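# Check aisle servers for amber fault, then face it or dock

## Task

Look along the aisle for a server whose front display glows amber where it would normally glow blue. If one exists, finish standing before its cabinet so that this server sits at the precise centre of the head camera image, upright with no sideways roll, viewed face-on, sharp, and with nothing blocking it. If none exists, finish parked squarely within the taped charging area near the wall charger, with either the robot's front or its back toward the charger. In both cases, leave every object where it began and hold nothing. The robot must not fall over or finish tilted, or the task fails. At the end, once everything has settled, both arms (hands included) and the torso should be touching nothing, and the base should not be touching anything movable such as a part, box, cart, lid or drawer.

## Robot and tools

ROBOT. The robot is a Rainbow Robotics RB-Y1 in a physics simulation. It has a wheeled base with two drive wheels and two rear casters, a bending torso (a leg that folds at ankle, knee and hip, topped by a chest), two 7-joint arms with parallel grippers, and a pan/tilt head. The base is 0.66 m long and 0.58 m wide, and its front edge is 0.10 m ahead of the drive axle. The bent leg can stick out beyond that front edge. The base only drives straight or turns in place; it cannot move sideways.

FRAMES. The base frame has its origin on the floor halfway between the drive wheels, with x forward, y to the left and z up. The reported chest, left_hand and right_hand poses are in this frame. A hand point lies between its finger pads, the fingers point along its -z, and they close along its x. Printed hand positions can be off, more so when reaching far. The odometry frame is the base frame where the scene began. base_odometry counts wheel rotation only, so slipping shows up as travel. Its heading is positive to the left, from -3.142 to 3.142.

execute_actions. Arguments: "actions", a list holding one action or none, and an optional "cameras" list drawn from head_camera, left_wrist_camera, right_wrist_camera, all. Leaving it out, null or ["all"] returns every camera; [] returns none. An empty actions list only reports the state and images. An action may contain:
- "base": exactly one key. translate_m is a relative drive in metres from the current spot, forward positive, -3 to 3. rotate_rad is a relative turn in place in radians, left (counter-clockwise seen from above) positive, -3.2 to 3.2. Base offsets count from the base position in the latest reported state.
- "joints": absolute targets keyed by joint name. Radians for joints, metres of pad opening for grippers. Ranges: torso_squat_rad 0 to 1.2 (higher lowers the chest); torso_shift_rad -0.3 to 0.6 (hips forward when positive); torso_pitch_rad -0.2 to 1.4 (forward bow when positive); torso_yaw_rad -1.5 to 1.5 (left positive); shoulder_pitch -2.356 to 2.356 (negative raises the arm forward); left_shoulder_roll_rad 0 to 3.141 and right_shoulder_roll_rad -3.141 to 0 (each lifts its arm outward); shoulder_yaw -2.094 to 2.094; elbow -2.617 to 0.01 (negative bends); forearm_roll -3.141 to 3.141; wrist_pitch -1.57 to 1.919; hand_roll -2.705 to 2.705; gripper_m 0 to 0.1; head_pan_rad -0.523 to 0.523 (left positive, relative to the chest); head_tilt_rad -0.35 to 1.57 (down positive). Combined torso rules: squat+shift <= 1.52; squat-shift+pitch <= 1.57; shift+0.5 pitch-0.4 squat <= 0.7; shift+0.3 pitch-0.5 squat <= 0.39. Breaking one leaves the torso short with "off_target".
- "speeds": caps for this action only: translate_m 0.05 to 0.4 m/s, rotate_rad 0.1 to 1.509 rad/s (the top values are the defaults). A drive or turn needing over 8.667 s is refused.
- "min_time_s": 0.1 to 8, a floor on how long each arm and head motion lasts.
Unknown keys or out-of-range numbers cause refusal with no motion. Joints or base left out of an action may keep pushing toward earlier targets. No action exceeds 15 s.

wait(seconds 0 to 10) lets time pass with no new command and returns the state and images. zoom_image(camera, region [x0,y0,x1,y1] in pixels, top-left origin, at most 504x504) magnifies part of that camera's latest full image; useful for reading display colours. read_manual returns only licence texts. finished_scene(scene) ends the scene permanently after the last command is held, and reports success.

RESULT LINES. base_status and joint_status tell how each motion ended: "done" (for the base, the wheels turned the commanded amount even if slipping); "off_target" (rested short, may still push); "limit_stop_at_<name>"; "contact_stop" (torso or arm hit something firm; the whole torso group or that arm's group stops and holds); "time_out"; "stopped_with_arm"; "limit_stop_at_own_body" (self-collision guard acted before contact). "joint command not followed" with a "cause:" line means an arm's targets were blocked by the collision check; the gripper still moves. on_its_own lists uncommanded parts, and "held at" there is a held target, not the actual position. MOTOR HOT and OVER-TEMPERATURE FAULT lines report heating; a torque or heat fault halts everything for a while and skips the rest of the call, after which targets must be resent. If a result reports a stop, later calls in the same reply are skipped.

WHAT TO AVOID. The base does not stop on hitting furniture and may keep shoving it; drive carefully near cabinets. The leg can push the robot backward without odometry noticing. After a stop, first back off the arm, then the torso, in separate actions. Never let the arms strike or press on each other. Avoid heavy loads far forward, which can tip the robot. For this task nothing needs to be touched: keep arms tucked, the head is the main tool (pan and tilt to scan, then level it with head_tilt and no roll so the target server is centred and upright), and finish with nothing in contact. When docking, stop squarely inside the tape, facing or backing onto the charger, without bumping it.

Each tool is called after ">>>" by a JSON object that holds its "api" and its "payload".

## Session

Scene 1 is done. On to scene 2.

>>> {"api": "execute_actions", "payload": {"actions": []}}

Scene clock: 0.00 s.
base_odometry: x=+0.000 y=+0.000 heading=+0.000 (m, m, rad; odometry frame)
base_status: not commanded
joint_positions: torso_squat_rad=+0.350 torso_shift_rad=+0.000 torso_pitch_rad=+0.001 torso_yaw_rad=+0.000 left_shoulder_pitch_rad=-0.040 left_shoulder_roll_rad=+0.030 left_shoulder_yaw_rad=-0.024 left_elbow_rad=-0.243 left_forearm_roll_rad=-0.031 left_wrist_pitch_rad=+0.036 left_hand_roll_rad=-0.011 left_gripper_m=+0.100 right_shoulder_pitch_rad=+0.003 right_shoulder_roll_rad=-0.008 right_shoulder_yaw_rad=-0.024 right_elbow_rad=-0.289 right_forearm_roll_rad=+0.031 right_wrist_pitch_rad=+0.044 right_hand_roll_rad=-0.018 right_gripper_m=+0.101 head_pan_rad=+0.000 head_tilt_rad=+0.399
joint_status: not commanded
chest: x=-0.2278 y=-0.0005 z=+1.2476 quat_wxyz=(+1.000, +0.000, +0.001, +0.000) (m; base frame)
left_hand: x=-0.0898 y=+0.2382 z=+0.5750 quat_wxyz=(+0.992, +0.016, -0.121, -0.041) (m; base frame)
right_hand: x=-0.1005 y=-0.2298 z=+0.5732 quat_wxyz=(+0.993, -0.007, -0.120, -0.005) (m; base frame)
pictures: head_camera, left_wrist_camera, right_wrist_camera
Images, in order (width x height): head_camera 896x504, left_wrist_camera 644x364, right_wrist_camera 644x364.

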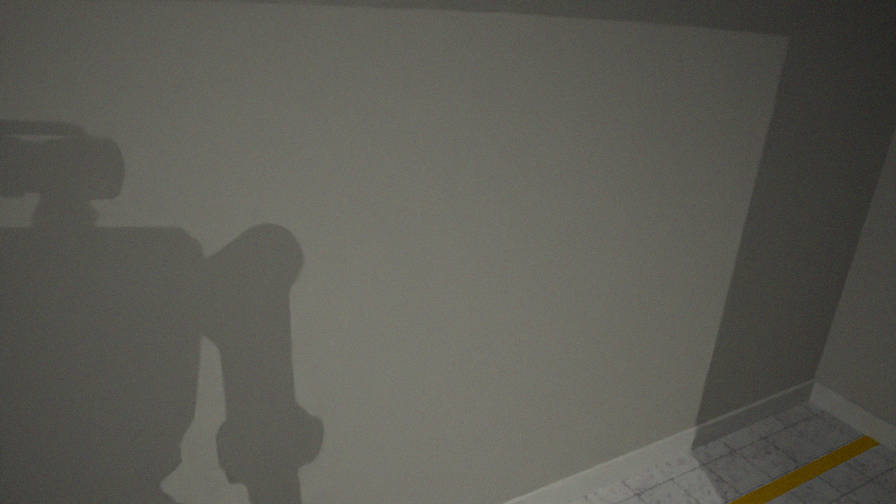

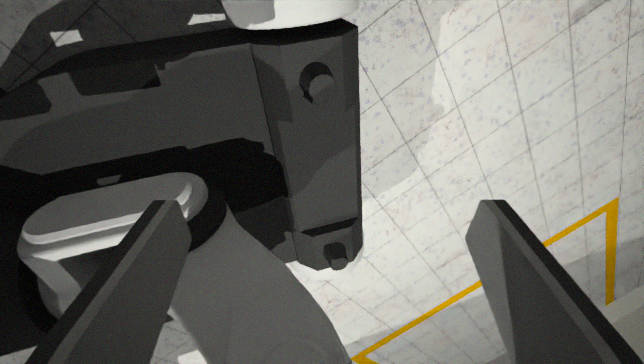

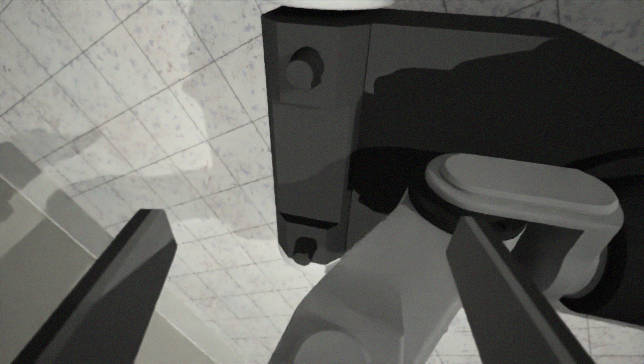

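I'm facing a wall again, near a corner. I'll turn to find the aisle.

>>> {"api": "execute_actions", "payload": {"actions": [{"base": {"rotate_rad": 1.6}, "joints": {"head_tilt_rad": 0.25}}], "cameras": ["head_camera"]}}

Scene clock: 4.47 s.
base_odometry: x=+0.000 y=+0.000 heading=+1.600 (m, m, rad; odometry frame)
base_status: done
joint_positions: torso_squat_rad=+0.350 torso_shift_rad=+0.000 torso_pitch_rad=+0.001 torso_yaw_rad=+0.000 left_shoulder_pitch_rad=-0.040 left_shoulder_roll_rad=+0.030 left_shoulder_yaw_rad=-0.024 left_elbow_rad=-0.243 left_forearm_roll_rad=-0.031 left_wrist_pitch_rad=+0.036 left_hand_roll_rad=-0.011 left_gripper_m=+0.100 right_shoulder_pitch_rad=+0.003 right_shoulder_roll_rad=-0.008 right_shoulder_yaw_rad=-0.024 right_elbow_rad=-0.289 right_forearm_roll_rad=+0.031 right_wrist_pitch_rad=+0.044 right_hand_roll_rad=-0.018 right_gripper_m=+0.101 head_pan_rad=+0.000 head_tilt_rad=+0.250
joint_status: all done
chest: x=-0.2278 y=-0.0005 z=+1.2476 quat_wxyz=(+1.000, +0.000, +0.001, +0.000) (m; base frame)
left_hand: x=-0.0898 y=+0.2382 z=+0.5750 quat_wxyz=(+0.992, +0.016, -0.121, -0.041) (m; base frame)
right_hand: x=-0.1005 y=-0.2298 z=+0.5732 quat_wxyz=(+0.993, -0.007, -0.120, -0.005) (m; base frame)
pictures: head_camera
Images, in order (width x height): head_camera 896x504.

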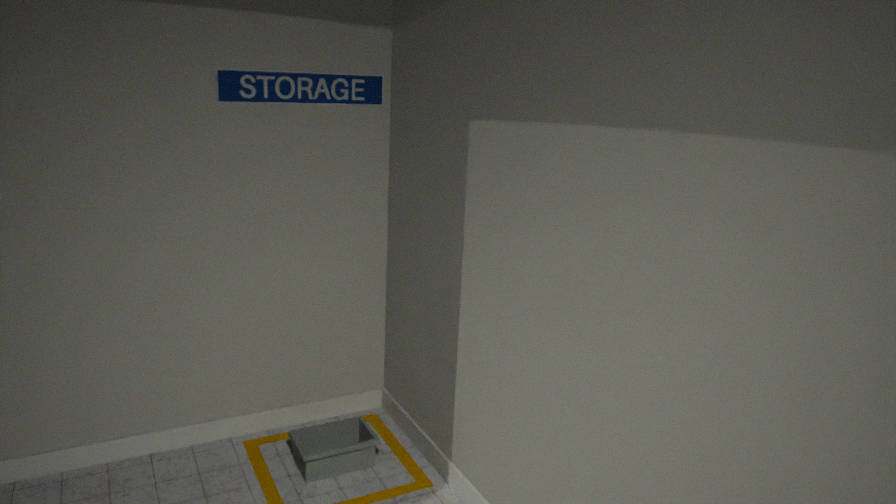

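That's the STORAGE corner with the crate. I'll keep turning to find the aisle.

>>> {"api": "execute_actions", "payload": {"actions": [{"base": {"rotate_rad": 1.3}}], "cameras": ["head_camera"]}}

Scene clock: 8.43 s.
base_odometry: x=+0.000 y=+0.000 heading=+2.899 (m, m, rad; odometry frame)
base_status: done
joint_positions: torso_squat_rad=+0.350 torso_shift_rad=+0.000 torso_pitch_rad=+0.001 torso_yaw_rad=+0.000 left_shoulder_pitch_rad=-0.040 left_shoulder_roll_rad=+0.030 left_shoulder_yaw_rad=-0.024 left_elbow_rad=-0.243 left_forearm_roll_rad=-0.031 left_wrist_pitch_rad=+0.036 left_hand_roll_rad=-0.011 left_gripper_m=+0.100 right_shoulder_pitch_rad=+0.003 right_shoulder_roll_rad=-0.008 right_shoulder_yaw_rad=-0.024 right_elbow_rad=-0.289 right_forearm_roll_rad=+0.031 right_wrist_pitch_rad=+0.044 right_hand_roll_rad=-0.018 right_gripper_m=+0.101 head_pan_rad=+0.000 head_tilt_rad=+0.250
joint_status: not commanded
chest: x=-0.2278 y=-0.0005 z=+1.2476 quat_wxyz=(+1.000, +0.000, +0.001, +0.000) (m; base frame)
left_hand: x=-0.0898 y=+0.2382 z=+0.5750 quat_wxyz=(+0.992, +0.016, -0.121, -0.041) (m; base frame)
right_hand: x=-0.1005 y=-0.2298 z=+0.5732 quat_wxyz=(+0.993, -0.007, -0.120, -0.005) (m; base frame)
pictures: head_camera
Images, in order (width x height): head_camera 896x504.

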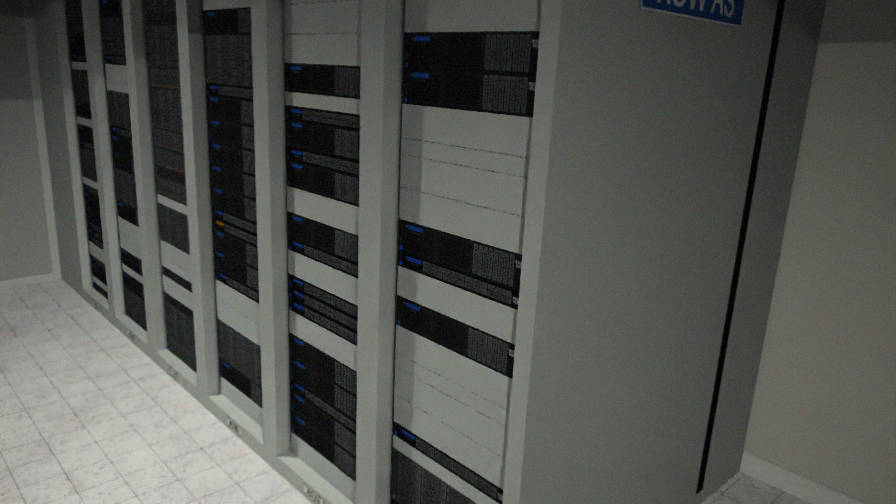

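I can see a row of cabinets, and there's an amber spot at roughly (220, 222). I'll zoom in.

>>> {"api": "zoom_image", "payload": {"camera": "head_camera", "region": [180, 170, 290, 280]}}

Region (180, 170, 290, 280) of head_camera's 896x504 image, scaled by 4.582, with more detail than that image has.

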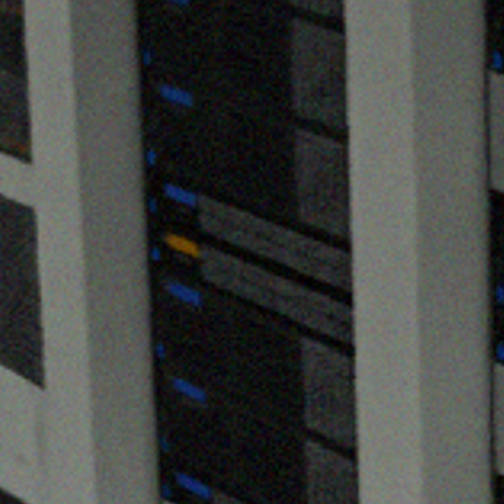

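That looks like a real amber display: same shape as its blue neighbours, in the third cabinet of this row. I'll turn to face down the aisle and plan my approach.

>>> {"api": "execute_actions", "payload": {"actions": [{"base": {"rotate_rad": 0.9}}], "cameras": ["head_camera"]}}

Scene clock: 14.20 s.
base_odometry: x=+0.000 y=+0.000 heading=-2.485 (m, m, rad; odometry frame)
base_status: done
joint_positions: torso_squat_rad=+0.350 torso_shift_rad=+0.000 torso_pitch_rad=+0.001 torso_yaw_rad=+0.000 left_shoulder_pitch_rad=-0.040 left_shoulder_roll_rad=+0.030 left_shoulder_yaw_rad=-0.024 left_elbow_rad=-0.243 left_forearm_roll_rad=-0.031 left_wrist_pitch_rad=+0.036 left_hand_roll_rad=-0.011 left_gripper_m=+0.100 right_shoulder_pitch_rad=+0.003 right_shoulder_roll_rad=-0.008 right_shoulder_yaw_rad=-0.024 right_elbow_rad=-0.289 right_forearm_roll_rad=+0.031 right_wrist_pitch_rad=+0.044 right_hand_roll_rad=-0.018 right_gripper_m=+0.101 head_pan_rad=+0.000 head_tilt_rad=+0.250
joint_status: not commanded
chest: x=-0.2278 y=-0.0005 z=+1.2476 quat_wxyz=(+1.000, +0.000, +0.001, +0.000) (m; base frame)
left_hand: x=-0.0898 y=+0.2382 z=+0.5750 quat_wxyz=(+0.992, +0.016, -0.121, -0.041) (m; base frame)
right_hand: x=-0.1005 y=-0.2298 z=+0.5732 quat_wxyz=(+0.993, -0.007, -0.120, -0.005) (m; base frame)
pictures: head_camera
Images, in order (width x height): head_camera 896x504.

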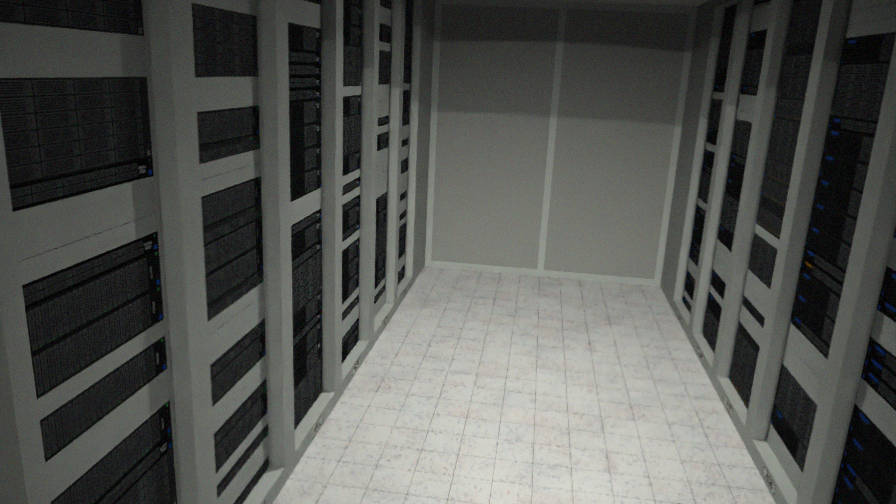

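The aisle is clear and I'm on its centre line. I estimate the cabinet with the amber display is about 2.5 m down the aisle on the right. I'll straighten up slightly and drive there, squatting on the way so the camera ends up closer to the server's height.

>>> {"api": "execute_actions", "payload": {"actions": [{"base": {"rotate_rad": -0.07}}], "cameras": []}}

>>> {"api": "execute_actions", "payload": {"actions": [{"base": {"translate_m": 2.5}, "joints": {"torso_squat_rad": 0.85}}], "cameras": []}}

>>> {"api": "execute_actions", "payload": {"actions": [{"base": {"rotate_rad": -1.65}, "joints": {"head_tilt_rad": 0.25}}], "cameras": ["head_camera"]}}

Scene clock: 20.53 s.
base_odometry: x=+0.000 y=+0.000 heading=-2.554 (m, m, rad; odometry frame)
base_status: done
joint_positions: torso_squat_rad=+0.350 torso_shift_rad=+0.000 torso_pitch_rad=+0.001 torso_yaw_rad=+0.000 left_shoulder_pitch_rad=-0.040 left_shoulder_roll_rad=+0.030 left_shoulder_yaw_rad=-0.024 left_elbow_rad=-0.243 left_forearm_roll_rad=-0.031 left_wrist_pitch_rad=+0.036 left_hand_roll_rad=-0.011 left_gripper_m=+0.100 right_shoulder_pitch_rad=+0.003 right_shoulder_roll_rad=-0.008 right_shoulder_yaw_rad=-0.024 right_elbow_rad=-0.289 right_forearm_roll_rad=+0.031 right_wrist_pitch_rad=+0.044 right_hand_roll_rad=-0.018 right_gripper_m=+0.101 head_pan_rad=+0.000 head_tilt_rad=+0.250
joint_status: not commanded
chest: x=-0.2278 y=-0.0004 z=+1.2476 quat_wxyz=(+1.000, +0.000, +0.001, +0.000) (m; base frame)
left_hand: x=-0.0898 y=+0.2382 z=+0.5749 quat_wxyz=(+0.992, +0.016, -0.121, -0.041) (m; base frame)
right_hand: x=-0.1005 y=-0.2298 z=+0.5732 quat_wxyz=(+0.993, -0.007, -0.120, -0.005) (m; base frame)
pictures: none
No camera images: the call's "cameras" was empty. Leave "cameras" out to get every camera's image.

Scene clock: 28.33 s.
base_odometry: x=-2.080 y=-1.388 heading=-2.553 (m, m, rad; odometry frame)
base_status: done
joint_positions: torso_squat_rad=+0.850 torso_shift_rad=+0.000 torso_pitch_rad=+0.001 torso_yaw_rad=+0.000 left_shoulder_pitch_rad=-0.040 left_shoulder_roll_rad=+0.030 left_shoulder_yaw_rad=-0.024 left_elbow_rad=-0.243 left_forearm_roll_rad=-0.031 left_wrist_pitch_rad=+0.036 left_hand_roll_rad=-0.011 left_gripper_m=+0.100 right_shoulder_pitch_rad=+0.003 right_shoulder_roll_rad=-0.008 right_shoulder_yaw_rad=-0.024 right_elbow_rad=-0.289 right_forearm_roll_rad=+0.031 right_wrist_pitch_rad=+0.044 right_hand_roll_rad=-0.018 right_gripper_m=+0.101 head_pan_rad=+0.000 head_tilt_rad=+0.250
joint_status: all done
chest: x=-0.2277 y=-0.0003 z=+1.0519 quat_wxyz=(+1.000, +0.000, +0.001, +0.000) (m; base frame)
left_hand: x=-0.0897 y=+0.2383 z=+0.3793 quat_wxyz=(+0.992, +0.016, -0.121, -0.041) (m; base frame)
right_hand: x=-0.1004 y=-0.2297 z=+0.3775 quat_wxyz=(+0.993, -0.007, -0.120, -0.005) (m; base frame)
pictures: none
No camera images: the call's "cameras" was empty. Leave "cameras" out to get every camera's image.

Scene clock: 32.40 s.
base_odometry: x=-2.080 y=-1.388 heading=+2.081 (m, m, rad; odometry frame)
base_status: done
joint_positions: torso_squat_rad=+0.850 torso_shift_rad=+0.000 torso_pitch_rad=+0.001 torso_yaw_rad=+0.000 left_shoulder_pitch_rad=-0.040 left_shoulder_roll_rad=+0.030 left_shoulder_yaw_rad=-0.024 left_elbow_rad=-0.243 left_forearm_roll_rad=-0.031 left_wrist_pitch_rad=+0.036 left_hand_roll_rad=-0.011 left_gripper_m=+0.100 right_shoulder_pitch_rad=+0.003 right_shoulder_roll_rad=-0.008 right_shoulder_yaw_rad=-0.024 right_elbow_rad=-0.289 right_forearm_roll_rad=+0.031 right_wrist_pitch_rad=+0.044 right_hand_roll_rad=-0.018 right_gripper_m=+0.101 head_pan_rad=+0.000 head_tilt_rad=+0.250
joint_status: all done
chest: x=-0.2277 y=-0.0003 z=+1.0519 quat_wxyz=(+1.000, +0.000, +0.001, +0.000) (m; base frame)
left_hand: x=-0.0897 y=+0.2383 z=+0.3793 quat_wxyz=(+0.992, +0.016, -0.121, -0.041) (m; base frame)
right_hand: x=-0.1004 y=-0.2297 z=+0.3775 quat_wxyz=(+0.993, -0.007, -0.120, -0.005) (m; base frame)
pictures: head_camera
Images, in order (width x height): head_camera 896x504.

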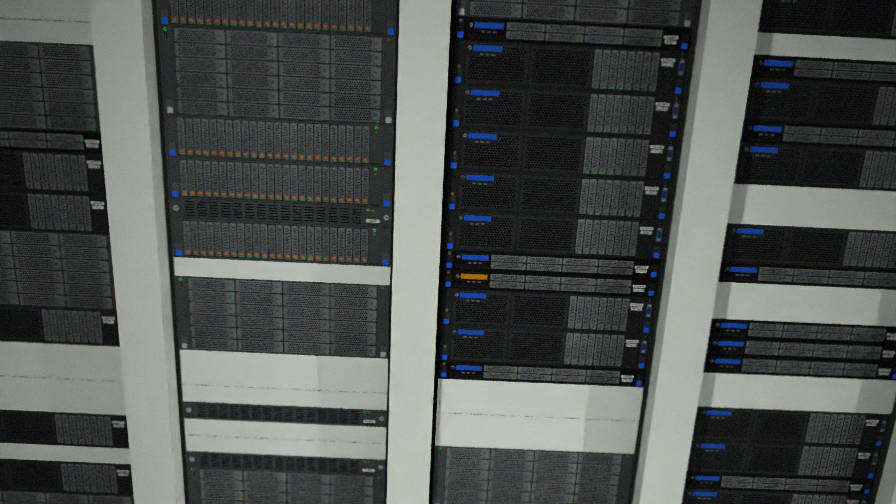

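The amber display is on a 1U server in this cabinet, but I overshot a little and the cabinet's centre is right of the image centre. I'll zoom in to measure the offset.

>>> {"api": "zoom_image", "payload": {"camera": "head_camera", "region": [420, 230, 700, 320]}}

Region (420, 230, 700, 320) of head_camera's 896x504 image, scaled by 1.800, with more detail than that image has; it fills the top 162 rows of this view, and the rest is white.

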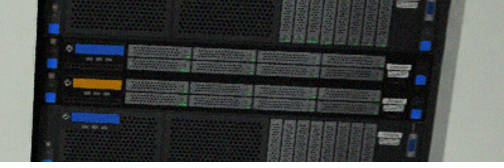

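The amber 1U server is centred about 100 px (around 0.23 m) to my right. I want to be squarely in front of its cabinet, so I'll shift the base sideways by that much: turn, short drive, turn back.

>>> {"api": "execute_actions", "payload": {"actions": [{"base": {"rotate_rad": -1.57}}], "cameras": []}}

>>> {"api": "execute_actions", "payload": {"actions": [{"base": {"translate_m": 0.235}}], "cameras": []}}

>>> {"api": "execute_actions", "payload": {"actions": [{"base": {"rotate_rad": 1.57}, "joints": {"head_tilt_rad": 0.298}}], "cameras": ["head_camera"]}}

Scene clock: 43.80 s.
base_odometry: x=-2.080 y=-1.388 heading=+0.511 (m, m, rad; odometry frame)
base_status: done
joint_positions: torso_squat_rad=+0.850 torso_shift_rad=+0.000 torso_pitch_rad=+0.001 torso_yaw_rad=+0.000 left_shoulder_pitch_rad=-0.040 left_shoulder_roll_rad=+0.030 left_shoulder_yaw_rad=-0.024 left_elbow_rad=-0.243 left_forearm_roll_rad=-0.031 left_wrist_pitch_rad=+0.036 left_hand_roll_rad=-0.011 left_gripper_m=+0.100 right_shoulder_pitch_rad=+0.003 right_shoulder_roll_rad=-0.008 right_shoulder_yaw_rad=-0.024 right_elbow_rad=-0.289 right_forearm_roll_rad=+0.031 right_wrist_pitch_rad=+0.044 right_hand_roll_rad=-0.018 right_gripper_m=+0.101 head_pan_rad=+0.000 head_tilt_rad=+0.250
joint_status: not commanded
chest: x=-0.2277 y=-0.0003 z=+1.0519 quat_wxyz=(+1.000, +0.000, +0.001, +0.000) (m; base frame)
left_hand: x=-0.0897 y=+0.2383 z=+0.3793 quat_wxyz=(+0.992, +0.016, -0.121, -0.041) (m; base frame)
right_hand: x=-0.1004 y=-0.2297 z=+0.3775 quat_wxyz=(+0.993, -0.007, -0.120, -0.005) (m; base frame)
pictures: none
No camera images: the call's "cameras" was empty. Leave "cameras" out to get every camera's image.

Scene clock: 45.90 s.
base_odometry: x=-1.875 y=-1.273 heading=+0.511 (m, m, rad; odometry frame)
base_status: done
joint_positions: torso_squat_rad=+0.850 torso_shift_rad=+0.000 torso_pitch_rad=+0.001 torso_yaw_rad=+0.000 left_shoulder_pitch_rad=-0.040 left_shoulder_roll_rad=+0.030 left_shoulder_yaw_rad=-0.024 left_elbow_rad=-0.243 left_forearm_roll_rad=-0.031 left_wrist_pitch_rad=+0.036 left_hand_roll_rad=-0.011 left_gripper_m=+0.100 right_shoulder_pitch_rad=+0.003 right_shoulder_roll_rad=-0.008 right_shoulder_yaw_rad=-0.024 right_elbow_rad=-0.289 right_forearm_roll_rad=+0.031 right_wrist_pitch_rad=+0.044 right_hand_roll_rad=-0.018 right_gripper_m=+0.101 head_pan_rad=+0.000 head_tilt_rad=+0.250
joint_status: not commanded
chest: x=-0.2277 y=-0.0003 z=+1.0519 quat_wxyz=(+1.000, +0.000, +0.001, +0.000) (m; base frame)
left_hand: x=-0.0897 y=+0.2383 z=+0.3793 quat_wxyz=(+0.992, +0.016, -0.121, -0.041) (m; base frame)
right_hand: x=-0.1003 y=-0.2297 z=+0.3775 quat_wxyz=(+0.993, -0.007, -0.120, -0.005) (m; base frame)
pictures: none
No camera images: the call's "cameras" was empty. Leave "cameras" out to get every camera's image.

Scene clock: 49.80 s.
base_odometry: x=-1.875 y=-1.273 heading=+2.080 (m, m, rad; odometry frame)
base_status: done
joint_positions: torso_squat_rad=+0.850 torso_shift_rad=+0.000 torso_pitch_rad=+0.001 torso_yaw_rad=+0.000 left_shoulder_pitch_rad=-0.040 left_shoulder_roll_rad=+0.030 left_shoulder_yaw_rad=-0.024 left_elbow_rad=-0.243 left_forearm_roll_rad=-0.031 left_wrist_pitch_rad=+0.036 left_hand_roll_rad=-0.011 left_gripper_m=+0.100 right_shoulder_pitch_rad=+0.003 right_shoulder_roll_rad=-0.008 right_shoulder_yaw_rad=-0.024 right_elbow_rad=-0.289 right_forearm_roll_rad=+0.031 right_wrist_pitch_rad=+0.044 right_hand_roll_rad=-0.018 right_gripper_m=+0.101 head_pan_rad=+0.000 head_tilt_rad=+0.298
joint_status: all done
chest: x=-0.2277 y=-0.0004 z=+1.0519 quat_wxyz=(+1.000, +0.000, +0.001, +0.000) (m; base frame)
left_hand: x=-0.0897 y=+0.2383 z=+0.3793 quat_wxyz=(+0.992, +0.016, -0.121, -0.041) (m; base frame)
right_hand: x=-0.1004 y=-0.2297 z=+0.3775 quat_wxyz=(+0.993, -0.007, -0.120, -0.005) (m; base frame)
pictures: head_camera
Images, in order (width x height): head_camera 896x504.

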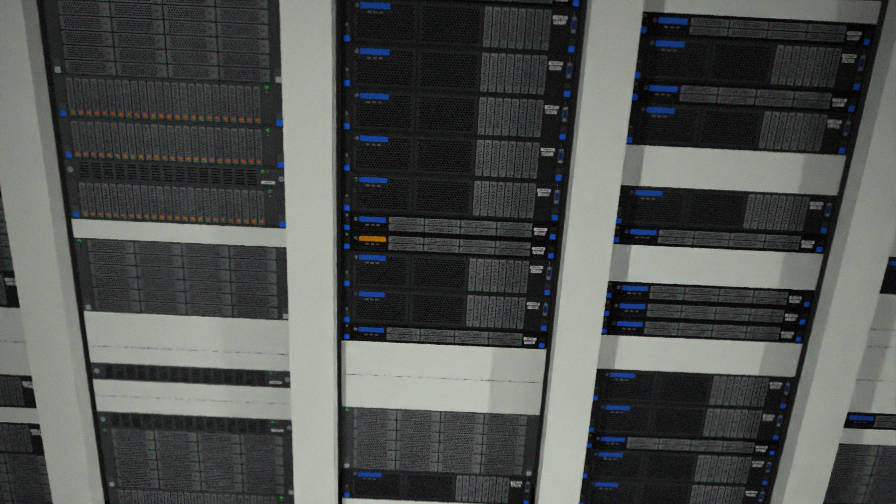

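The cabinet is now centred horizontally. A 1U server is thin, so the height has to be accurate too. I'll zoom in on the image centre to check.

>>> {"api": "zoom_image", "payload": {"camera": "head_camera", "region": [388, 212, 508, 292]}}

Region (388, 212, 508, 292) of head_camera's 896x504 image, scaled by 4.200, with more detail than that image has.

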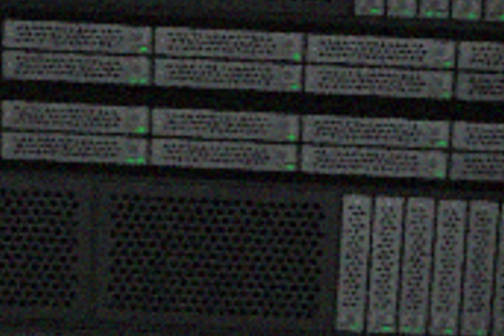

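The image centre (zoomed ≈252,168) is near the bottom edge of the amber 1U server, which spans about 97–178 with its centre around 137. I'll raise the view by about 0.012 rad so it lands in the middle.

>>> {"api": "execute_actions", "payload": {"actions": [{"joints": {"head_tilt_rad": 0.2865}}], "cameras": ["head_camera"]}}

Scene clock: 50.97 s.
base_odometry: x=-1.875 y=-1.273 heading=+2.080 (m, m, rad; odometry frame)
base_status: not commanded
joint_positions: torso_squat_rad=+0.850 torso_shift_rad=+0.000 torso_pitch_rad=+0.001 torso_yaw_rad=+0.000 left_shoulder_pitch_rad=-0.040 left_shoulder_roll_rad=+0.030 left_shoulder_yaw_rad=-0.024 left_elbow_rad=-0.243 left_forearm_roll_rad=-0.031 left_wrist_pitch_rad=+0.036 left_hand_roll_rad=-0.011 left_gripper_m=+0.100 right_shoulder_pitch_rad=+0.003 right_shoulder_roll_rad=-0.008 right_shoulder_yaw_rad=-0.024 right_elbow_rad=-0.289 right_forearm_roll_rad=+0.031 right_wrist_pitch_rad=+0.044 right_hand_roll_rad=-0.018 right_gripper_m=+0.101 head_pan_rad=+0.000 head_tilt_rad=+0.287
joint_status: all done
chest: x=-0.2277 y=-0.0004 z=+1.0519 quat_wxyz=(+1.000, +0.000, +0.001, +0.000) (m; base frame)
left_hand: x=-0.0897 y=+0.2383 z=+0.3793 quat_wxyz=(+0.992, +0.016, -0.121, -0.041) (m; base frame)
right_hand: x=-0.1004 y=-0.2297 z=+0.3775 quat_wxyz=(+0.993, -0.007, -0.120, -0.005) (m; base frame)
pictures: head_camera
Images, in order (width x height): head_camera 896x504.

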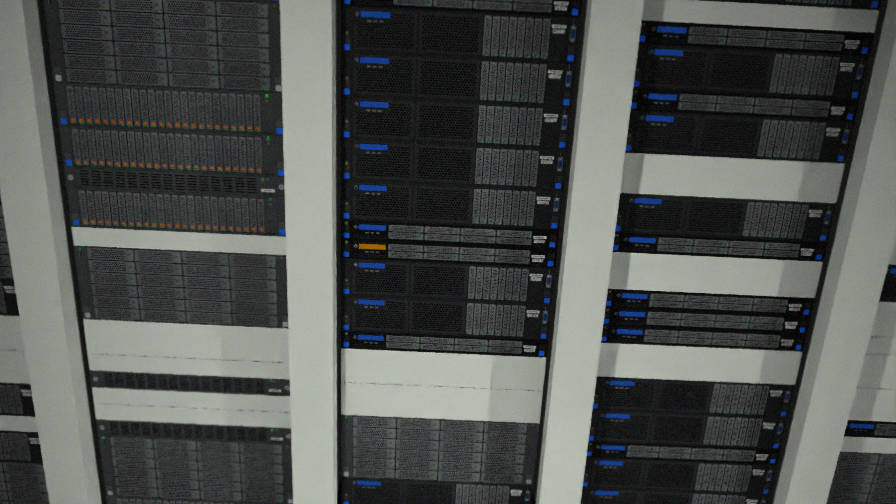

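>>> {"api": "zoom_image", "payload": {"camera": "head_camera", "region": [338, 222, 558, 282]}}

Region (338, 222, 558, 282) of head_camera's 896x504 image, scaled by 2.291, with more detail than that image has; it fills the top 137 rows of this view, and the rest is white.

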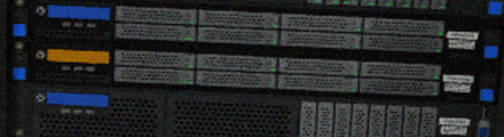

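The image centre (zoomed ≈252,69) now sits on the middle of the amber 1U server (≈253,70). The robot is squarely in front of the cabinet, the arms hang free and nothing blocks the view, so I'm finishing scene 2.

>>> {"api": "finished_scene", "payload": {"scene": 2}}

The scene is finished: the task was done.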